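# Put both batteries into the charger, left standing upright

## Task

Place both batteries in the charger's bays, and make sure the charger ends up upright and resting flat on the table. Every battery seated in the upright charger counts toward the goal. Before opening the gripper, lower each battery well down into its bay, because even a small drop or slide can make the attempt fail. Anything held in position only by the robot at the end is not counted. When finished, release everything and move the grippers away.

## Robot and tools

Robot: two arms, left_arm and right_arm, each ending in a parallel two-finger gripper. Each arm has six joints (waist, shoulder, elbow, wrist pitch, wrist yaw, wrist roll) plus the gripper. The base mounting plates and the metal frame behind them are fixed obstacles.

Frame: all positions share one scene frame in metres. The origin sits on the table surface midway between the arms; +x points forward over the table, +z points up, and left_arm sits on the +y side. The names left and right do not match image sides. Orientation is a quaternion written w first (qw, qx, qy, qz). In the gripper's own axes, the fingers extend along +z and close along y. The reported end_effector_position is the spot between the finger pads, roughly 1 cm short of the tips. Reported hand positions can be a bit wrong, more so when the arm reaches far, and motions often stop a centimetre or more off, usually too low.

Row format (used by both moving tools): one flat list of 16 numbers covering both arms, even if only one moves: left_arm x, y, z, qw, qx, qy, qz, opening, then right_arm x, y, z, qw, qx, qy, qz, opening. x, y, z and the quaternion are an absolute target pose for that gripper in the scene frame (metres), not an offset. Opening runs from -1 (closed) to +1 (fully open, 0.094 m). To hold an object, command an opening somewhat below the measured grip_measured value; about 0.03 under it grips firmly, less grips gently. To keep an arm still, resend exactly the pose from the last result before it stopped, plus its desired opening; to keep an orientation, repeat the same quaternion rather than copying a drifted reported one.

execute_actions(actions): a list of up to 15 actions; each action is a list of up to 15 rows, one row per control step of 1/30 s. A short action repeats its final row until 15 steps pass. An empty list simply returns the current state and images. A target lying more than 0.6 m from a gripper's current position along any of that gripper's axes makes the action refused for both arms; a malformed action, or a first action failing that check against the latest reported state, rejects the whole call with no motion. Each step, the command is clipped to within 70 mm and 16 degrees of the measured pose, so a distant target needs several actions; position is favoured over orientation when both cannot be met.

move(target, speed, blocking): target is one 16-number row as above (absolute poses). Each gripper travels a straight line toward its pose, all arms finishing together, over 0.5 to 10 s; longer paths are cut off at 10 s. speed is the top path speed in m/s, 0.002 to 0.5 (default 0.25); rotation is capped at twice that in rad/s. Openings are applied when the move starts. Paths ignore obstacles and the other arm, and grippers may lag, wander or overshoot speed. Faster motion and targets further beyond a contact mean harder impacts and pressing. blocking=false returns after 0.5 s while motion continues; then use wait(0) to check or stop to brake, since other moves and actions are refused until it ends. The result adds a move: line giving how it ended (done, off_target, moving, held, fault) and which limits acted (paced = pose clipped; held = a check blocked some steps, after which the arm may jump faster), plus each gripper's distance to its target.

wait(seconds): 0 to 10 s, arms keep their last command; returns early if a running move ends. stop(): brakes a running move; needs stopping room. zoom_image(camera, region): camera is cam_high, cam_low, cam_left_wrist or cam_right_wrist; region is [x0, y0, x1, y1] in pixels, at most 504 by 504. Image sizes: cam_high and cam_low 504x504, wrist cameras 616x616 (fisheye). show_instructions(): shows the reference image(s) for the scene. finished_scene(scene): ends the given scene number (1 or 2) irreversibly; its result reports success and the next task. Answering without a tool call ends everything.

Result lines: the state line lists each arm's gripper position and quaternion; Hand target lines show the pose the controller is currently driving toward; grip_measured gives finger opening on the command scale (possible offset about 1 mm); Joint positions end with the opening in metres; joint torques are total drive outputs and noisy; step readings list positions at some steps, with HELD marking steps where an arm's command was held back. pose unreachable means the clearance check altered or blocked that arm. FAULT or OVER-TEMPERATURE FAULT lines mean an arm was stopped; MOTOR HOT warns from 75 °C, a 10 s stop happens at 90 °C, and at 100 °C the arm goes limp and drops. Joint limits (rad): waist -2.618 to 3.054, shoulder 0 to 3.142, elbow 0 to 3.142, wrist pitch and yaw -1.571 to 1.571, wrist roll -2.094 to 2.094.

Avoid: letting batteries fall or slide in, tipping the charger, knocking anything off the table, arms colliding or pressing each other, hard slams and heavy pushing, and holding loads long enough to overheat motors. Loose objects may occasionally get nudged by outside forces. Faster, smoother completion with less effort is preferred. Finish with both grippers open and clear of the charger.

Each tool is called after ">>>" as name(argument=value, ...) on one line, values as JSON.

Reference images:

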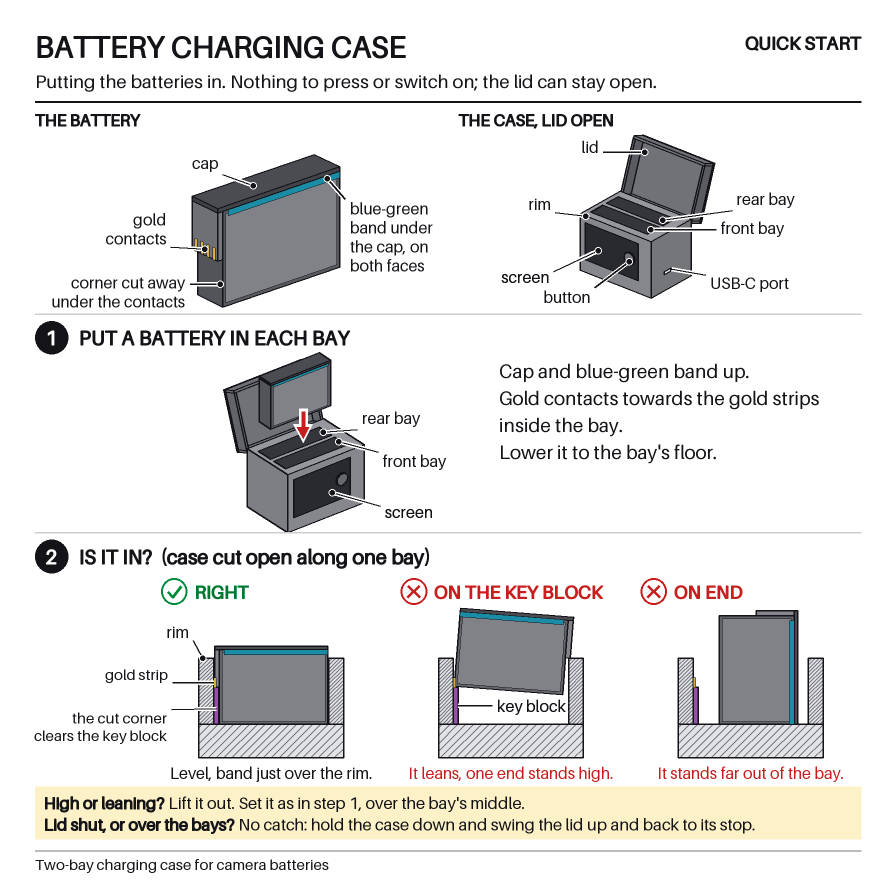

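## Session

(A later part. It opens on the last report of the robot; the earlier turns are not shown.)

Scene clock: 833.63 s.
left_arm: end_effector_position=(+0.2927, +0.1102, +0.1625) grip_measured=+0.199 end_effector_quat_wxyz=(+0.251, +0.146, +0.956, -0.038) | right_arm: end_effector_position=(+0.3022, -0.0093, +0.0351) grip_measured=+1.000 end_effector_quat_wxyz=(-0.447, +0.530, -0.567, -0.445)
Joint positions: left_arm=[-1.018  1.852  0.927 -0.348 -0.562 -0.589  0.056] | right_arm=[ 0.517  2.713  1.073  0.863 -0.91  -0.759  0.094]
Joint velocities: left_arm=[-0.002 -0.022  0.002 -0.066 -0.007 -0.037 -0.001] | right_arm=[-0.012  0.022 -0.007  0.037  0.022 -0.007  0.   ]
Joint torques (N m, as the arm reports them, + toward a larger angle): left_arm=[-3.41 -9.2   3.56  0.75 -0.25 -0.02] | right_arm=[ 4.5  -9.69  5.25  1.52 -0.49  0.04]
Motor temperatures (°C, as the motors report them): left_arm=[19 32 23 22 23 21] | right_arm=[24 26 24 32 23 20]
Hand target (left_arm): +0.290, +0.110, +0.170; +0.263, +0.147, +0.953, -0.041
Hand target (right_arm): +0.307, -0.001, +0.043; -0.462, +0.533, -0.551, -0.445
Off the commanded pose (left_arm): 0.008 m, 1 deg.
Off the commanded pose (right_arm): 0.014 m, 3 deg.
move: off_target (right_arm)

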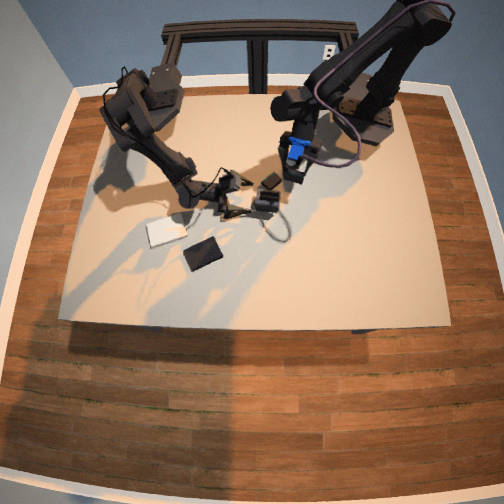

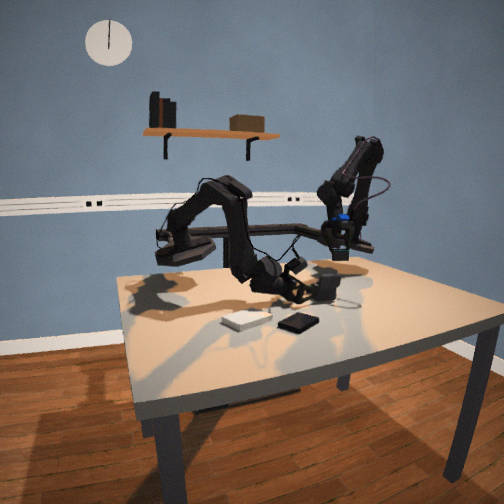

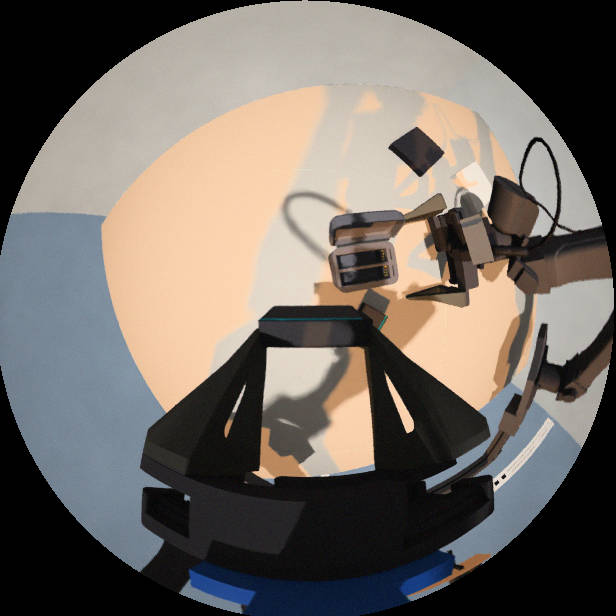

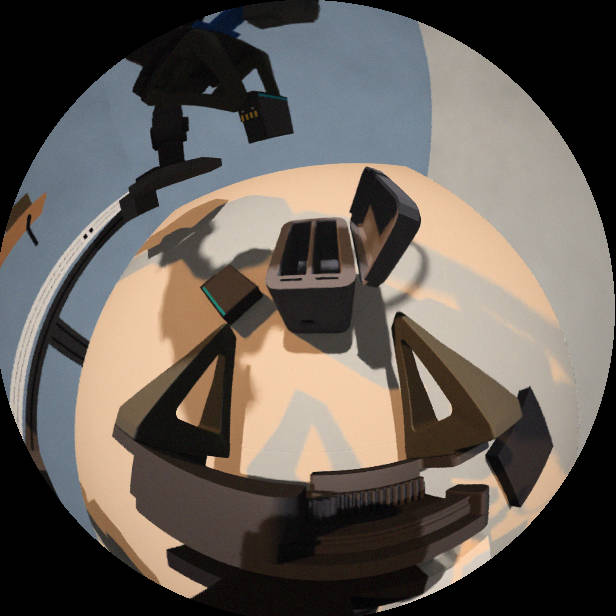

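>>> move(target=[0.29,0.11,0.17,0.263,0.1466,0.9527,-0.0405,0.17,0.307,0.0,0.038,0.4624,-0.5322,0.5510,0.4466,0.45], speed=0.03)

>>> move(target=[0.29,0.11,0.17,0.263,0.1466,0.9527,-0.0405,0.17,0.308,0.022,0.038,0.4624,-0.5322,0.5510,0.4466,0.45], speed=0.03)

Scene clock: 839.43 s.
left_arm: end_effector_position=(+0.2925, +0.1100, +0.1625) grip_measured=+0.199 end_effector_quat_wxyz=(+0.250, +0.146, +0.956, -0.038) | right_arm: end_effector_position=(+0.3033, -0.0080, +0.0294) grip_measured=+0.452 end_effector_quat_wxyz=(-0.448, +0.529, -0.569, -0.442)
Joint positions: left_arm=[-1.018  1.852  0.927 -0.348 -0.56  -0.589  0.056] | right_arm=[ 0.517  2.735  1.086  0.876 -0.902 -0.756  0.068]
Joint velocities: left_arm=[-0.002 -0.007  0.002  0.007 -0.007 -0.007 -0.001] | right_arm=[-0.002 -0.002 -0.002  0.007  0.022  0.022 -0.001]
Joint torques (N m, as the arm reports them, + toward a larger angle): left_arm=[-3.44 -9.18  3.44  0.76 -0.29 -0.05] | right_arm=[ 4.22 -9.72  4.91  1.46 -0.57  0.08]
Motor temperatures (°C, as the motors report them): left_arm=[19 32 23 22 23 21] | right_arm=[24 26 24 32 23 20]
Hand target (left_arm): +0.290, +0.110, +0.170; +0.263, +0.147, +0.953, -0.041
Hand target (right_arm): +0.307, -0.000, +0.038; -0.462, +0.533, -0.551, -0.446
Off the commanded pose (left_arm): 0.008 m, 2 deg.
Off the commanded pose (right_arm): 0.012 m, 3 deg.
move: off_target (right_arm)

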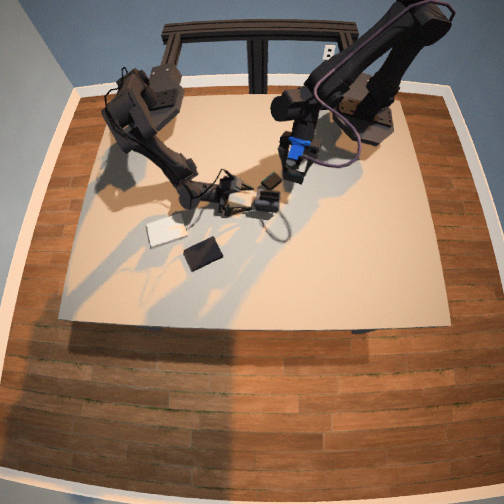

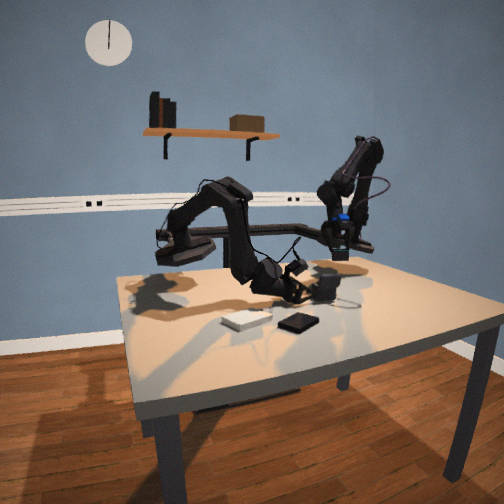

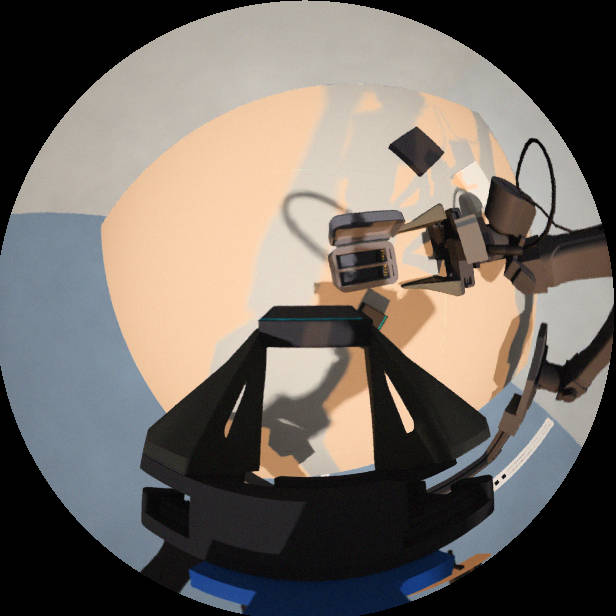

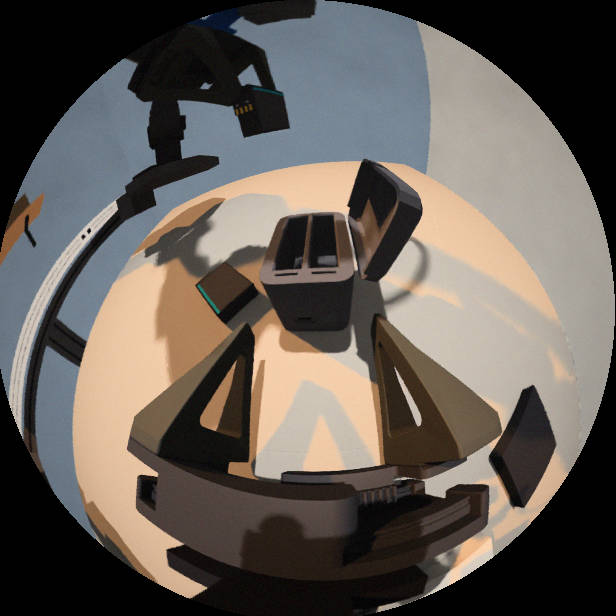

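Scene clock: 840.73 s.
left_arm: end_effector_position=(+0.2925, +0.1100, +0.1625) grip_measured=+0.199 end_effector_quat_wxyz=(+0.250, +0.146, +0.956, -0.038) | right_arm: end_effector_position=(+0.3042, +0.0119, +0.0284) grip_measured=+0.452 end_effector_quat_wxyz=(-0.447, +0.529, -0.568, -0.445)
Joint positions: left_arm=[-1.018  1.852  0.927 -0.348 -0.56  -0.589  0.056] | right_arm=[ 0.562  2.77   1.141  0.892 -0.875 -0.706  0.068]
Joint velocities: left_arm=[ 0.002  0.002 -0.002 -0.007 -0.022  0.022 -0.002] | right_arm=[-0.012  0.002  0.012  0.066 -0.022  0.007  0.   ]
Joint torques (N m, as the arm reports them, + toward a larger angle): left_arm=[-3.33 -9.11  3.4   0.76 -0.32 -0.03] | right_arm=[  4.71 -10.17   5.36   1.57  -0.46   0.06]
Motor temperatures (°C, as the motors report them): left_arm=[19 32 23 22 23 21] | right_arm=[24 26 24 32 23 20]
Hand target (left_arm): +0.290, +0.110, +0.170; +0.263, +0.147, +0.953, -0.041
Hand target (right_arm): +0.308, +0.021, +0.038; -0.462, +0.533, -0.551, -0.446
Off the commanded pose (left_arm): 0.008 m, 2 deg.
Off the commanded pose (right_arm): 0.014 m, 3 deg.
move: off_target (right_arm)

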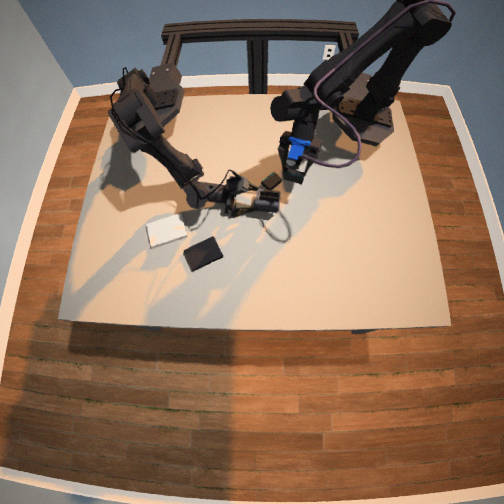

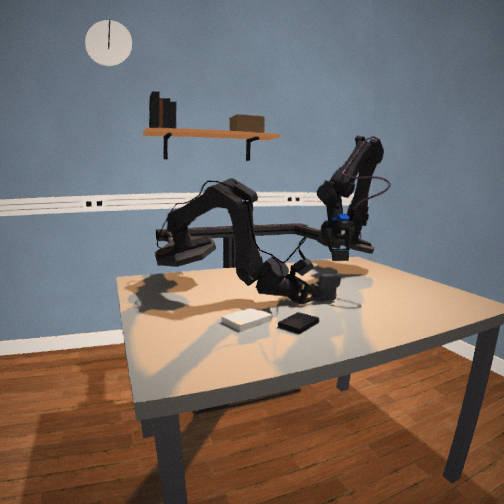

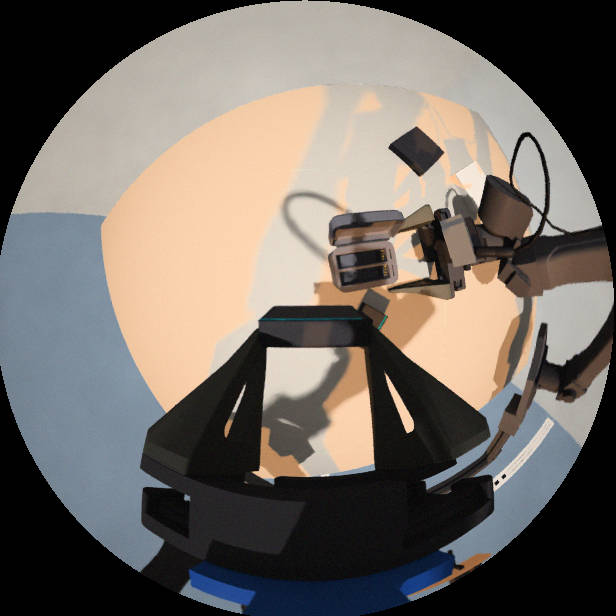

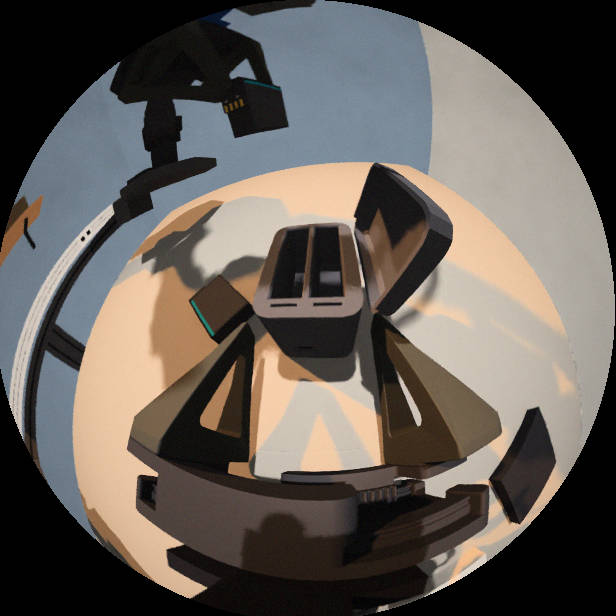

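>>> move(target=[0.29,0.11,0.17,0.263,0.1466,0.9527,-0.0405,0.17,0.308,0.034,0.038,0.4624,-0.5322,0.5510,0.4466,0.45], speed=0.03)

Scene clock: 845.90 s.
left_arm: end_effector_position=(+0.2926, +0.1100, +0.1625) grip_measured=+0.199 end_effector_quat_wxyz=(+0.251, +0.146, +0.956, -0.038) | right_arm: end_effector_position=(+0.3045, +0.0238, +0.0280) grip_measured=+0.452 end_effector_quat_wxyz=(-0.447, +0.529, -0.568, -0.445)
Joint positions: left_arm=[-1.018  1.852  0.927 -0.348 -0.561 -0.589  0.056] | right_arm=[ 0.589  2.79   1.173  0.9   -0.854 -0.679  0.068]
Joint velocities: left_arm=[-0.007 -0.002 -0.017 -0.051 -0.007  0.007  0.001] | right_arm=[-0.017 -0.012 -0.002 -0.022 -0.081  0.022 -0.001]
Joint torques (N m, as the arm reports them, + toward a larger angle): left_arm=[-3.34 -9.17  3.54  0.78 -0.3  -0.08] | right_arm=[  4.65 -10.16   5.44   1.63  -0.44   0.07]
Motor temperatures (°C, as the motors report them): left_arm=[19 32 23 22 23 21] | right_arm=[24 26 24 32 23 20]
Hand target (left_arm): +0.290, +0.110, +0.170; +0.263, +0.147, +0.953, -0.041
Hand target (right_arm): +0.308, +0.034, +0.038; -0.462, +0.533, -0.551, -0.446
Off the commanded pose (left_arm): 0.008 m, 2 deg.
Off the commanded pose (right_arm): 0.015 m, 3 deg.
move: off_target (right_arm)

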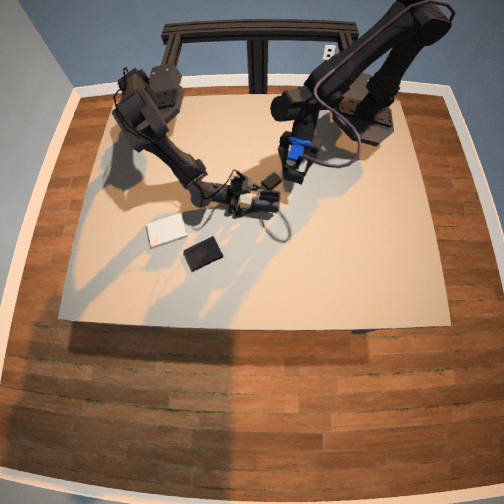

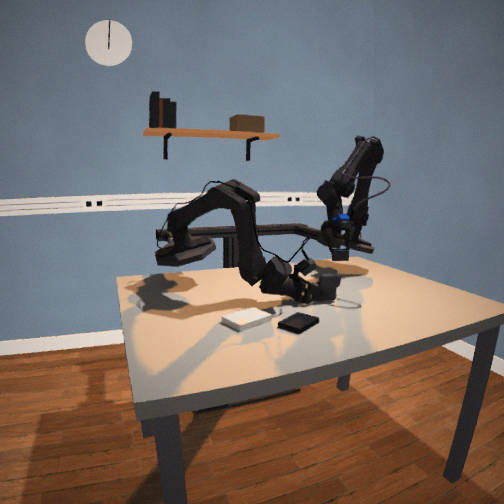

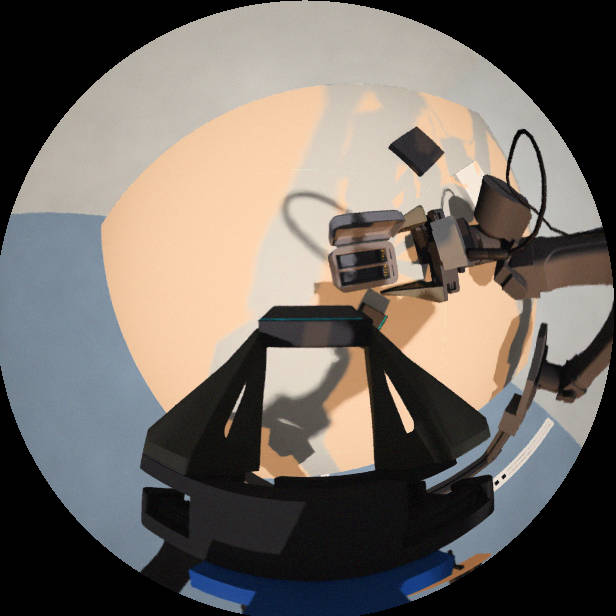

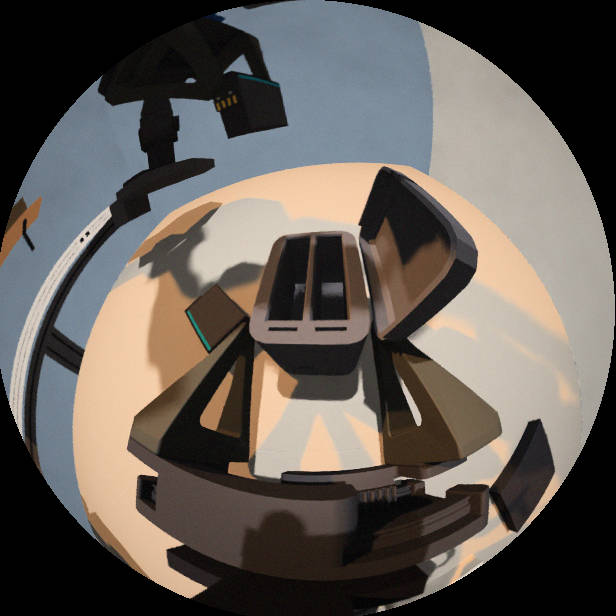

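>>> execute_actions(actions=[[[0.29,0.11,0.17,0.263,0.1466,0.9527,-0.0405,0.17,0.308,0.034,0.038,0.4624,-0.5322,0.5510,0.4466,0.15]],[[0.29,0.11,0.17,0.263,0.1466,0.9527,-0.0405,0.17,0.308,0.034,0.038,0.4624,-0.5322,0.5510,0.4466,-0.1]]])

Scene clock: 849.73 s.
left_arm: end_effector_position=(+0.2926, +0.1100, +0.1625) grip_measured=+0.199 end_effector_quat_wxyz=(+0.251, +0.146, +0.956, -0.038) | right_arm: end_effector_position=(+0.3050, +0.0238, +0.0282) grip_measured=+0.039 end_effector_quat_wxyz=(-0.447, +0.528, -0.569, -0.444)
Joint positions: left_arm=[-1.018  1.852  0.927 -0.348 -0.561 -0.589  0.056] | right_arm=[ 0.589  2.79   1.173  0.903 -0.852 -0.677  0.049]
Joint velocities: left_arm=[ 0.002 -0.002  0.002 -0.081 -0.007 -0.051 -0.001] | right_arm=[-0.007 -0.012  0.012 -0.037 -0.022  0.007 -0.001]
Joint torques (N m, as the arm reports them, + toward a larger angle): left_arm=[-3.4  -9.09  3.48  0.78 -0.28 -0.06] | right_arm=[  4.87 -10.39   5.56   1.59  -0.44   0.08]
Motor temperatures (°C, as the motors report them): left_arm=[19 32 23 22 23 21] | right_arm=[24 26 24 33 23 20]
Hand target (left_arm): +0.290, +0.110, +0.170; +0.263, +0.147, +0.953, -0.041
Hand target (right_arm): +0.308, +0.034, +0.038; -0.462, +0.533, -0.551, -0.446
Off the commanded pose (left_arm): 0.008 m, 2 deg.
Off the commanded pose (right_arm): 0.014 m, 3 deg.
Step readings (end_effector_position; steps 1 to 15: 1st action; 16 to 30: 2nd action):
0: left_arm (+0.2926, +0.1100, +0.1625) | right_arm (+0.3045, +0.0238, +0.0280)
1: left_arm (+0.2926, +0.1100, +0.1625) | right_arm (+0.3047, +0.0237, +0.0280)
2: left_arm (+0.2926, +0.1100, +0.1625) | right_arm (+0.3047, +0.0237, +0.0279)
4: left_arm (+0.2926, +0.1100, +0.1625) | right_arm (+0.3048, +0.0237, +0.0279)
8: left_arm (+0.2926, +0.1100, +0.1625) | right_arm (+0.3050, +0.0238, +0.0281)
15: left_arm (+0.2926, +0.1100, +0.1625) | right_arm (+0.3050, +0.0238, +0.0281)
16: left_arm (+0.2926, +0.1100, +0.1625) | right_arm (+0.3050, +0.0238, +0.0281)
17: left_arm (+0.2926, +0.1100, +0.1625) | right_arm (+0.3050, +0.0238, +0.0282)
19: left_arm (+0.2926, +0.1100, +0.1625) | right_arm (+0.3050, +0.0238, +0.0282)
23: left_arm (+0.2926, +0.1100, +0.1625) | right_arm (+0.3050, +0.0238, +0.0282)
30: end_effector_position above

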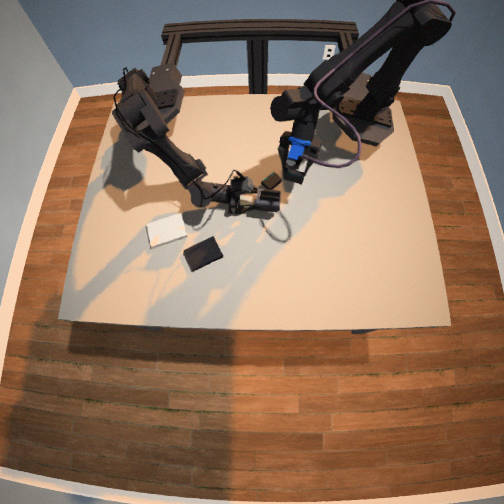

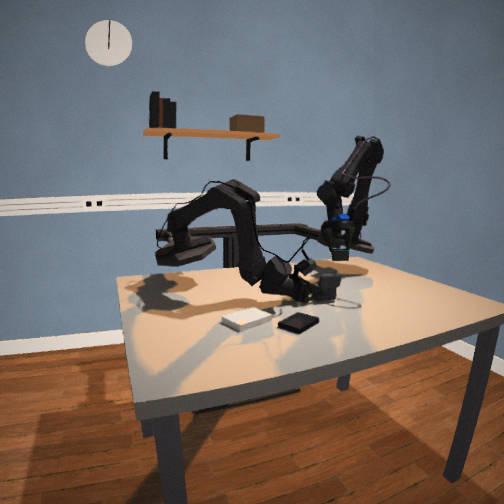

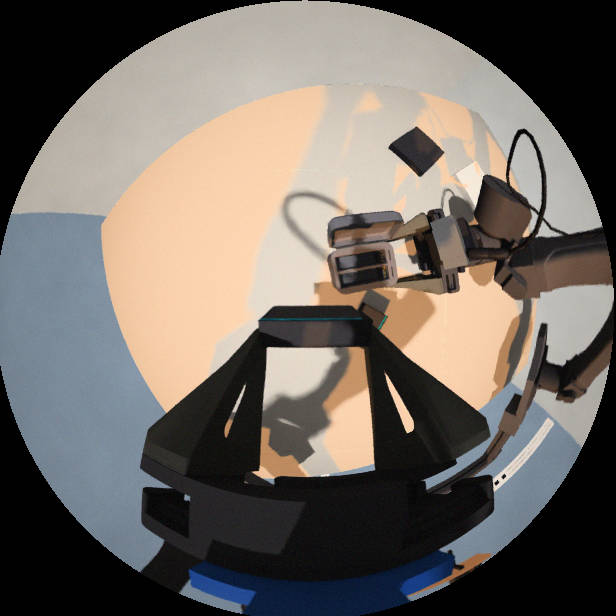

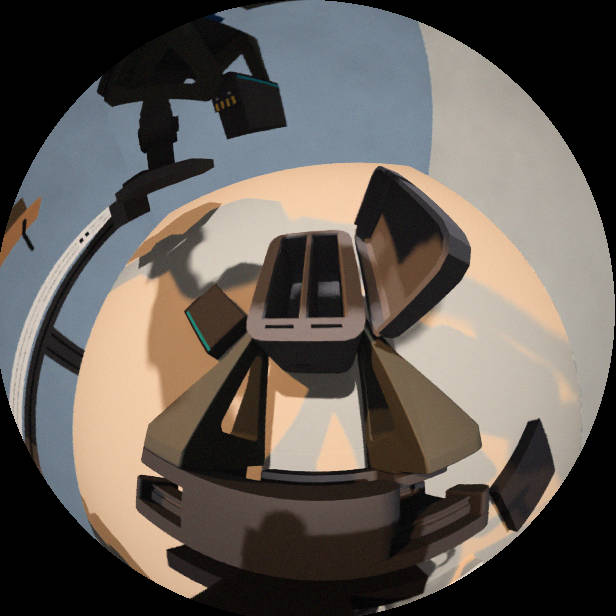

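>>> move(target=[0.315,0.045,0.17,0.266,0.0252,0.9636,-0.0070,0.17,0.308,0.034,0.038,0.4624,-0.5322,0.5510,0.4466,0.0], speed=0.08)

>>> move(target=[0.315,0.045,0.115,0.266,0.0252,0.9636,-0.0070,0.17,0.308,0.034,0.038,0.4624,-0.5322,0.5510,0.4466,0.0], speed=0.03)

>>> zoom_image(camera="cam_left_wrist", region=[200,190,440,400])

>>> zoom_image(camera="cam_right_wrist", region=[200,140,440,380])

Scene clock: 859.80 s.
left_arm: end_effector_position=(+0.3106, +0.0545, +0.1563) grip_measured=+0.199 end_effector_quat_wxyz=(+0.250, +0.028, +0.968, -0.001) | right_arm: end_effector_position=(+0.3051, +0.0238, +0.0281) grip_measured=+0.039 end_effector_quat_wxyz=(-0.447, +0.528, -0.569, -0.444)
Joint positions: left_arm=[-1.078  2.161  1.313 -0.583 -0.663 -0.941  0.056] | right_arm=[ 0.589  2.79   1.173  0.903 -0.852 -0.677  0.049]
Joint velocities: left_arm=[-0.002 -0.017  0.002 -0.051 -0.022 -0.051  0.   ] | right_arm=[-0.022  0.002  0.002  0.051  0.066  0.051 -0.001]
Joint torques (N m, as the arm reports them, + toward a larger angle): left_arm=[-3.68 -9.52  6.57  0.46 -0.38 -0.06] | right_arm=[  4.67 -10.45   5.48   1.6   -0.49   0.07]
Motor temperatures (°C, as the motors report them): left_arm=[19 32 24 22 23 21] | right_arm=[24 26 24 33 23 20]
Hand target (left_arm): +0.314, +0.045, +0.169; +0.267, +0.025, +0.963, -0.008
Hand target (right_arm): +0.308, +0.034, +0.038; -0.462, +0.532, -0.551, -0.446
Off the commanded pose (left_arm): 0.017 m, 2 deg.
Off the commanded pose (right_arm): 0.015 m, 3 deg.
move: off_target (left_arm, right_arm)

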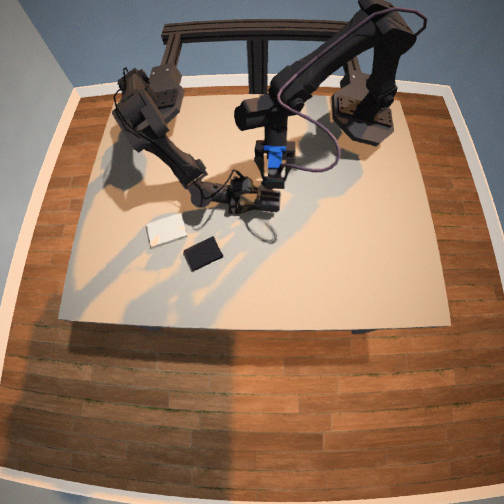

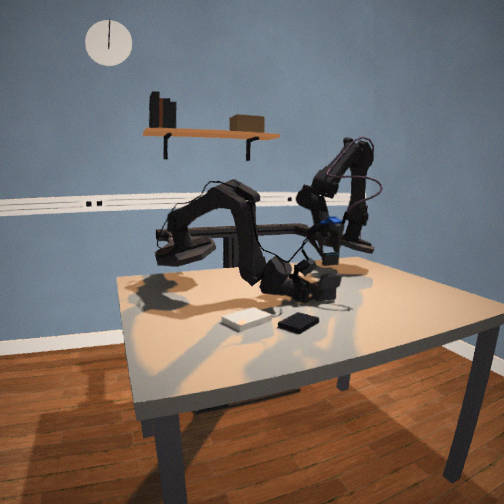

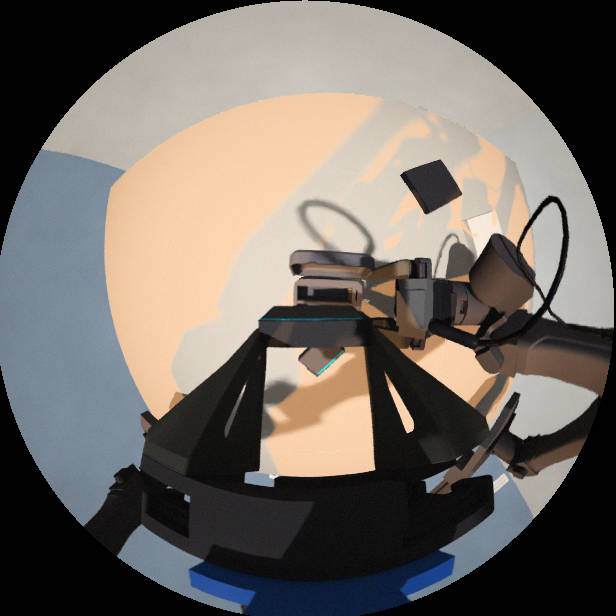

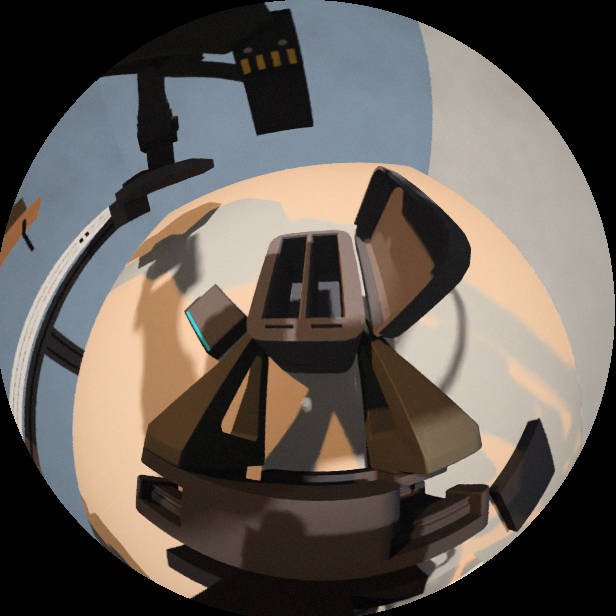

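Scene clock: 861.50 s.
left_arm: end_effector_position=(+0.3105, +0.0424, +0.1145) grip_measured=+0.199 end_effector_quat_wxyz=(+0.255, +0.028, +0.967, -0.011) | right_arm: end_effector_position=(+0.3051, +0.0238, +0.0281) grip_measured=+0.039 end_effector_quat_wxyz=(-0.447, +0.528, -0.569, -0.444)
Joint positions: left_arm=[-1.066  2.261  1.27  -0.404 -0.658 -0.915  0.056] | right_arm=[ 0.589  2.79   1.173  0.903 -0.852 -0.677  0.049]
Joint velocities: left_arm=[ 0.007  0.007 -0.012  0.081 -0.007  0.022  0.   ] | right_arm=[-0.007 -0.002  0.002  0.022 -0.051 -0.007  0.001]
Joint torques (N m, as the arm reports them, + toward a larger angle): left_arm=[ -2.1  -10.2    3.52   0.71  -0.38   0.11] | right_arm=[  4.86 -10.36   5.45   1.57  -0.47   0.06]
Motor temperatures (°C, as the motors report them): left_arm=[19 32 24 22 23 21] | right_arm=[24 26 24 33 23 20]
Hand target (left_arm): +0.315, +0.045, +0.115; +0.266, +0.025, +0.964, -0.007
Hand target (right_arm): +0.308, +0.034, +0.038; -0.462, +0.532, -0.551, -0.446
Off the commanded pose (left_arm): 0.005 m, 1 deg.
Off the commanded pose (right_arm): 0.015 m, 3 deg.
move: off_target (right_arm)

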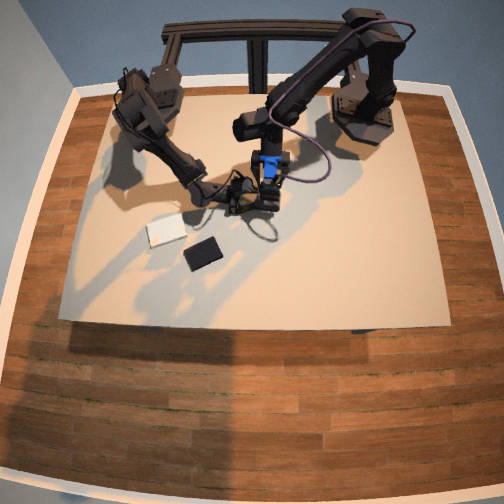

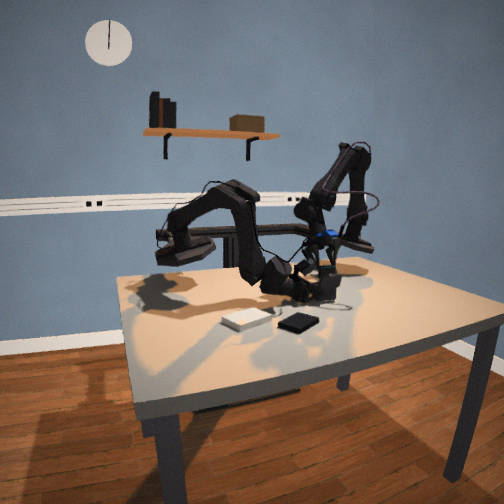

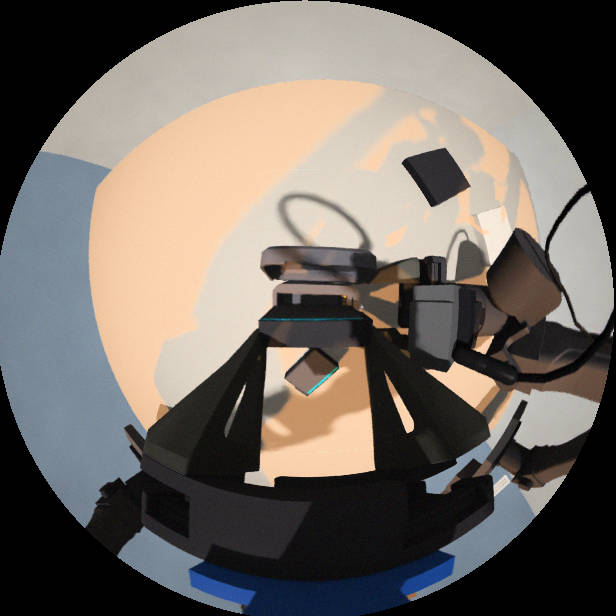

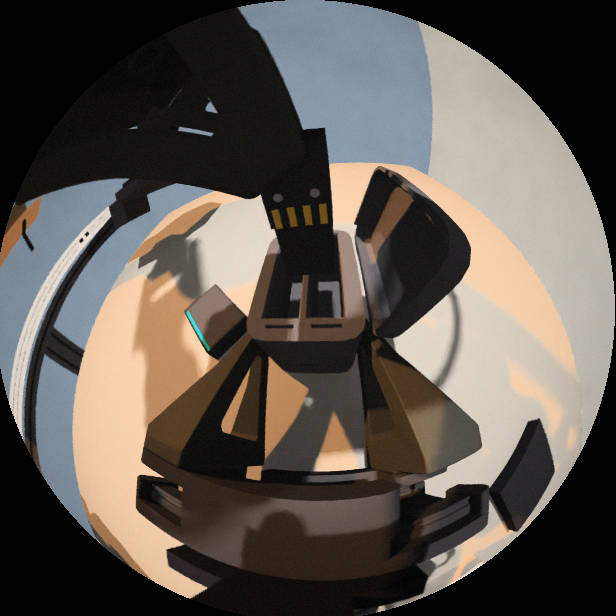

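Region (200, 190, 440, 400) of cam_left_wrist's 616x616 image, scaled by 2.100, with more detail than that image has; it fills the top 441 rows of this view, and the rest is white.

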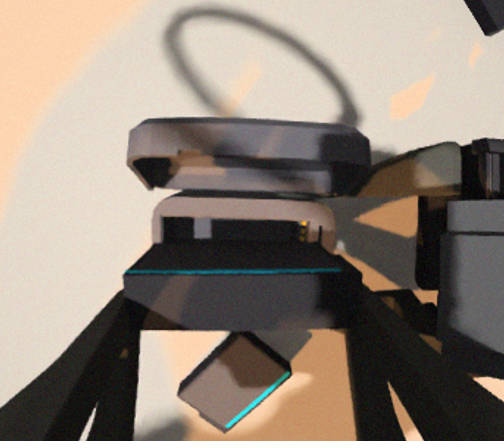

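Region (200, 140, 440, 380) of cam_right_wrist's 616x616 image, scaled by 2.100, with more detail than that image has.

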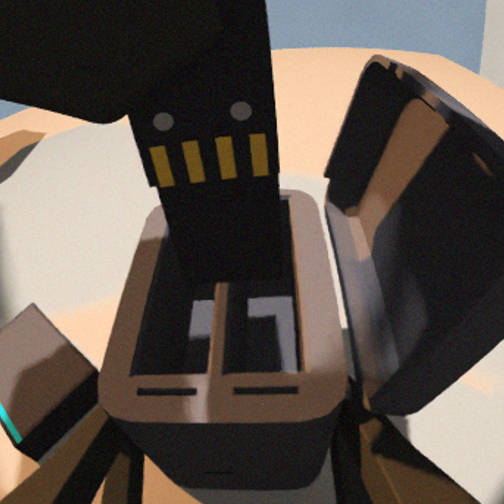

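>>> move(target=[0.323,0.045,0.160,0.266,0.0252,0.9636,-0.0070,0.17,0.308,0.034,0.038,0.4624,-0.5322,0.5510,0.4466,0.0], speed=0.06)

>>> move(target=[0.323,0.045,0.098,0.266,0.0252,0.9636,-0.0070,0.17,0.308,0.034,0.038,0.4624,-0.5322,0.5510,0.4466,0.0], speed=0.03)

>>> zoom_image(camera="cam_left_wrist", region=[200,190,440,400])

>>> zoom_image(camera="cam_right_wrist", region=[200,140,440,380])

Scene clock: 876.23 s.
left_arm: end_effector_position=(+0.3130, +0.0511, +0.1394) grip_measured=+0.199 end_effector_quat_wxyz=(+0.246, +0.037, +0.969, +0.006) | right_arm: end_effector_position=(+0.3051, +0.0238, +0.0281) grip_measured=+0.039 end_effector_quat_wxyz=(-0.447, +0.528, -0.569, -0.444)
Joint positions: left_arm=[-1.066  2.21   1.319 -0.546 -0.659 -0.914  0.056] | right_arm=[ 0.589  2.79   1.173  0.903 -0.852 -0.677  0.049]
Joint velocities: left_arm=[ 0.007  0.002 -0.007 -0.022  0.007  0.051  0.001] | right_arm=[ 0.017 -0.007  0.002 -0.007 -0.037 -0.022  0.   ]
Joint torques (N m, as the arm reports them, + toward a larger angle): left_arm=[ -2.59 -12.26   6.18   0.46  -0.4   -0.02] | right_arm=[  4.77 -10.3    5.54   1.61  -0.44   0.03]
Motor temperatures (°C, as the motors report them): left_arm=[19 33 23 22 23 21] | right_arm=[24 27 24 33 23 20]
Hand target (left_arm): +0.323, +0.045, +0.160; +0.266, +0.025, +0.964, -0.007
Hand target (right_arm): +0.308, +0.034, +0.038; -0.462, +0.532, -0.551, -0.446
Off the commanded pose (left_arm): 0.024 m, 3 deg.
Off the commanded pose (right_arm): 0.015 m, 3 deg.
move: off_target (left_arm, right_arm)

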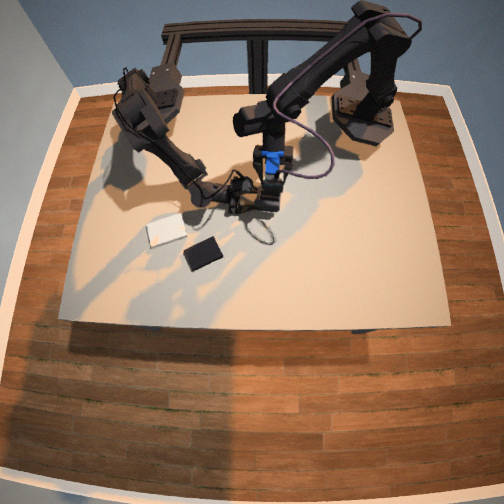

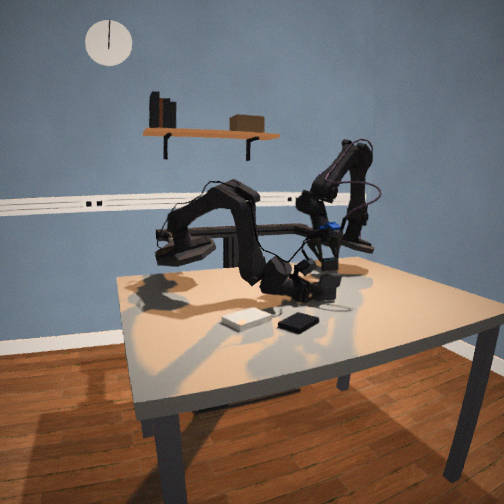

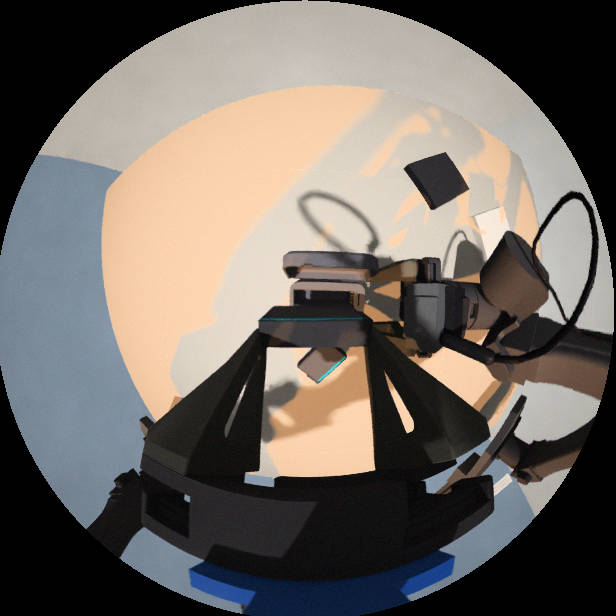

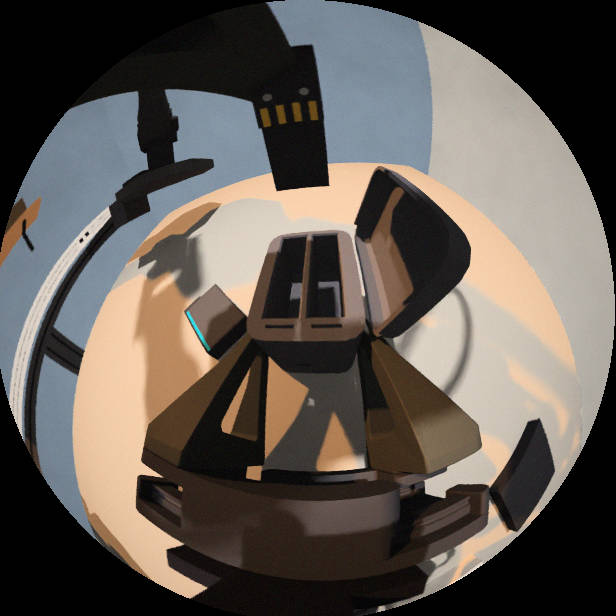

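Scene clock: 877.97 s.
left_arm: end_effector_position=(+0.3189, +0.0426, +0.0975) grip_measured=+0.199 end_effector_quat_wxyz=(+0.255, +0.028, +0.966, -0.011) | right_arm: end_effector_position=(+0.3051, +0.0238, +0.0281) grip_measured=+0.039 end_effector_quat_wxyz=(-0.447, +0.528, -0.569, -0.444)
Joint positions: left_arm=[-1.037  2.303  1.265 -0.336 -0.653 -0.879  0.056] | right_arm=[ 0.589  2.79   1.173  0.903 -0.852 -0.677  0.049]
Joint velocities: left_arm=[-0.007  0.002 -0.007  0.007 -0.081  0.007 -0.   ] | right_arm=[ 0.002  0.007 -0.007 -0.007  0.037 -0.066 -0.001]
Joint torques (N m, as the arm reports them, + toward a larger angle): left_arm=[ -2.17 -10.54   3.29   0.73  -0.37   0.08] | right_arm=[  4.82 -10.39   5.52   1.62  -0.45   0.06]
Motor temperatures (°C, as the motors report them): left_arm=[19 33 23 22 23 21] | right_arm=[24 27 24 33 23 20]
Hand target (left_arm): +0.323, +0.045, +0.098; +0.266, +0.025, +0.964, -0.007
Hand target (right_arm): +0.308, +0.034, +0.038; -0.462, +0.532, -0.551, -0.446
Off the commanded pose (left_arm): 0.005 m, 1 deg.
Off the commanded pose (right_arm): 0.015 m, 3 deg.
move: off_target (right_arm)

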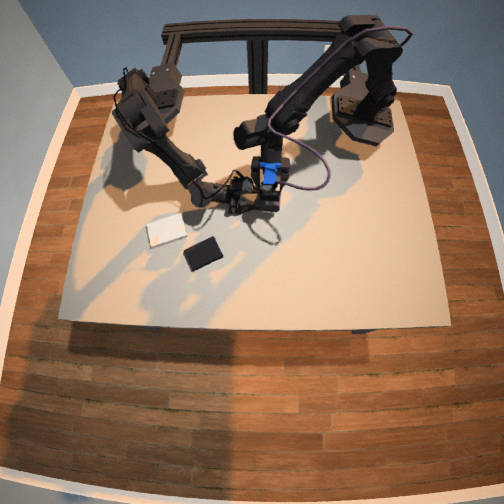

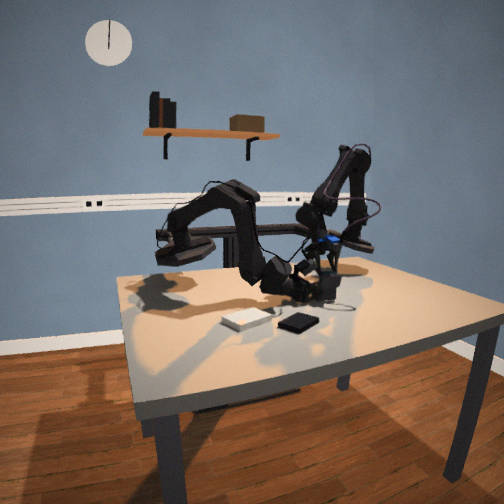

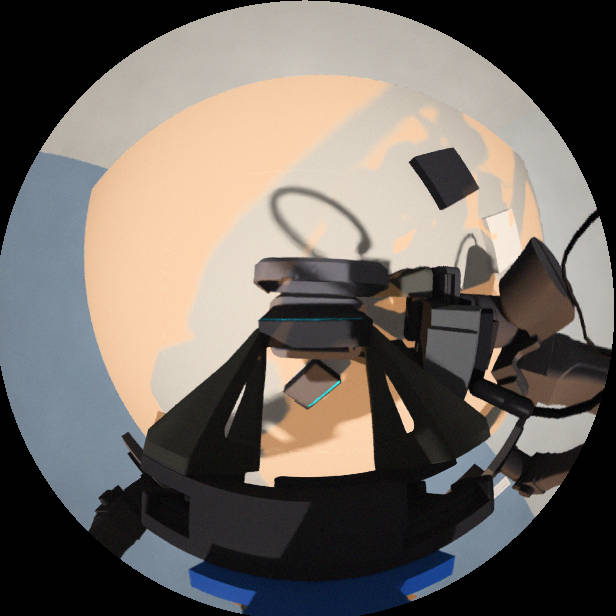

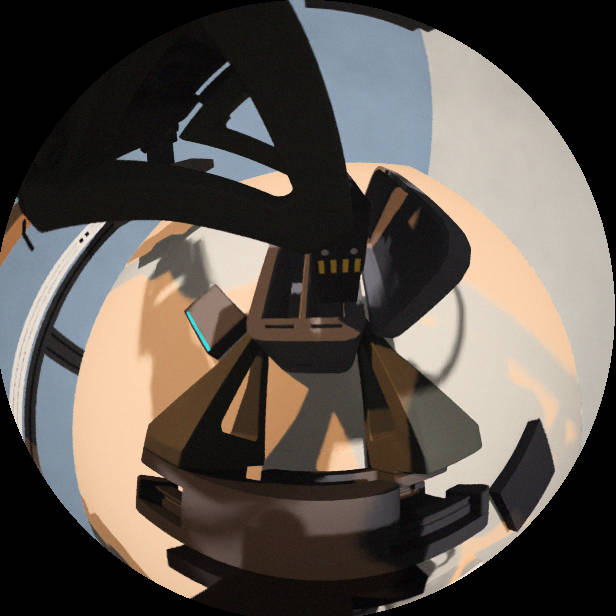

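Region (200, 190, 440, 400) of cam_left_wrist's 616x616 image, scaled by 2.100, with more detail than that image has; it fills the top 441 rows of this view, and the rest is white.

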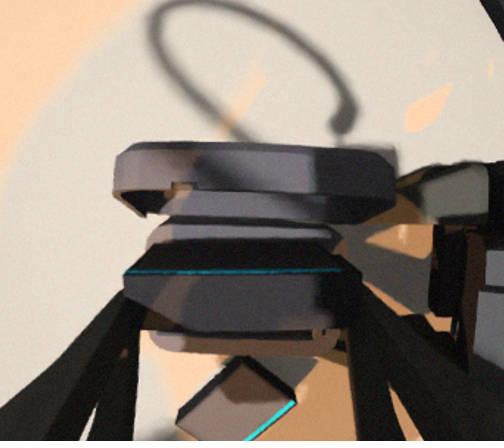

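Region (200, 140, 440, 380) of cam_right_wrist's 616x616 image, scaled by 2.100, with more detail than that image has.

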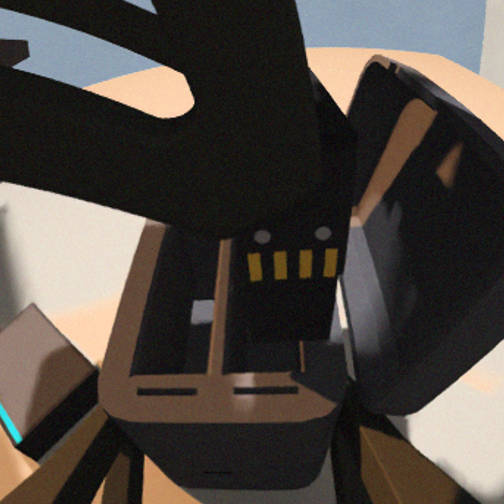

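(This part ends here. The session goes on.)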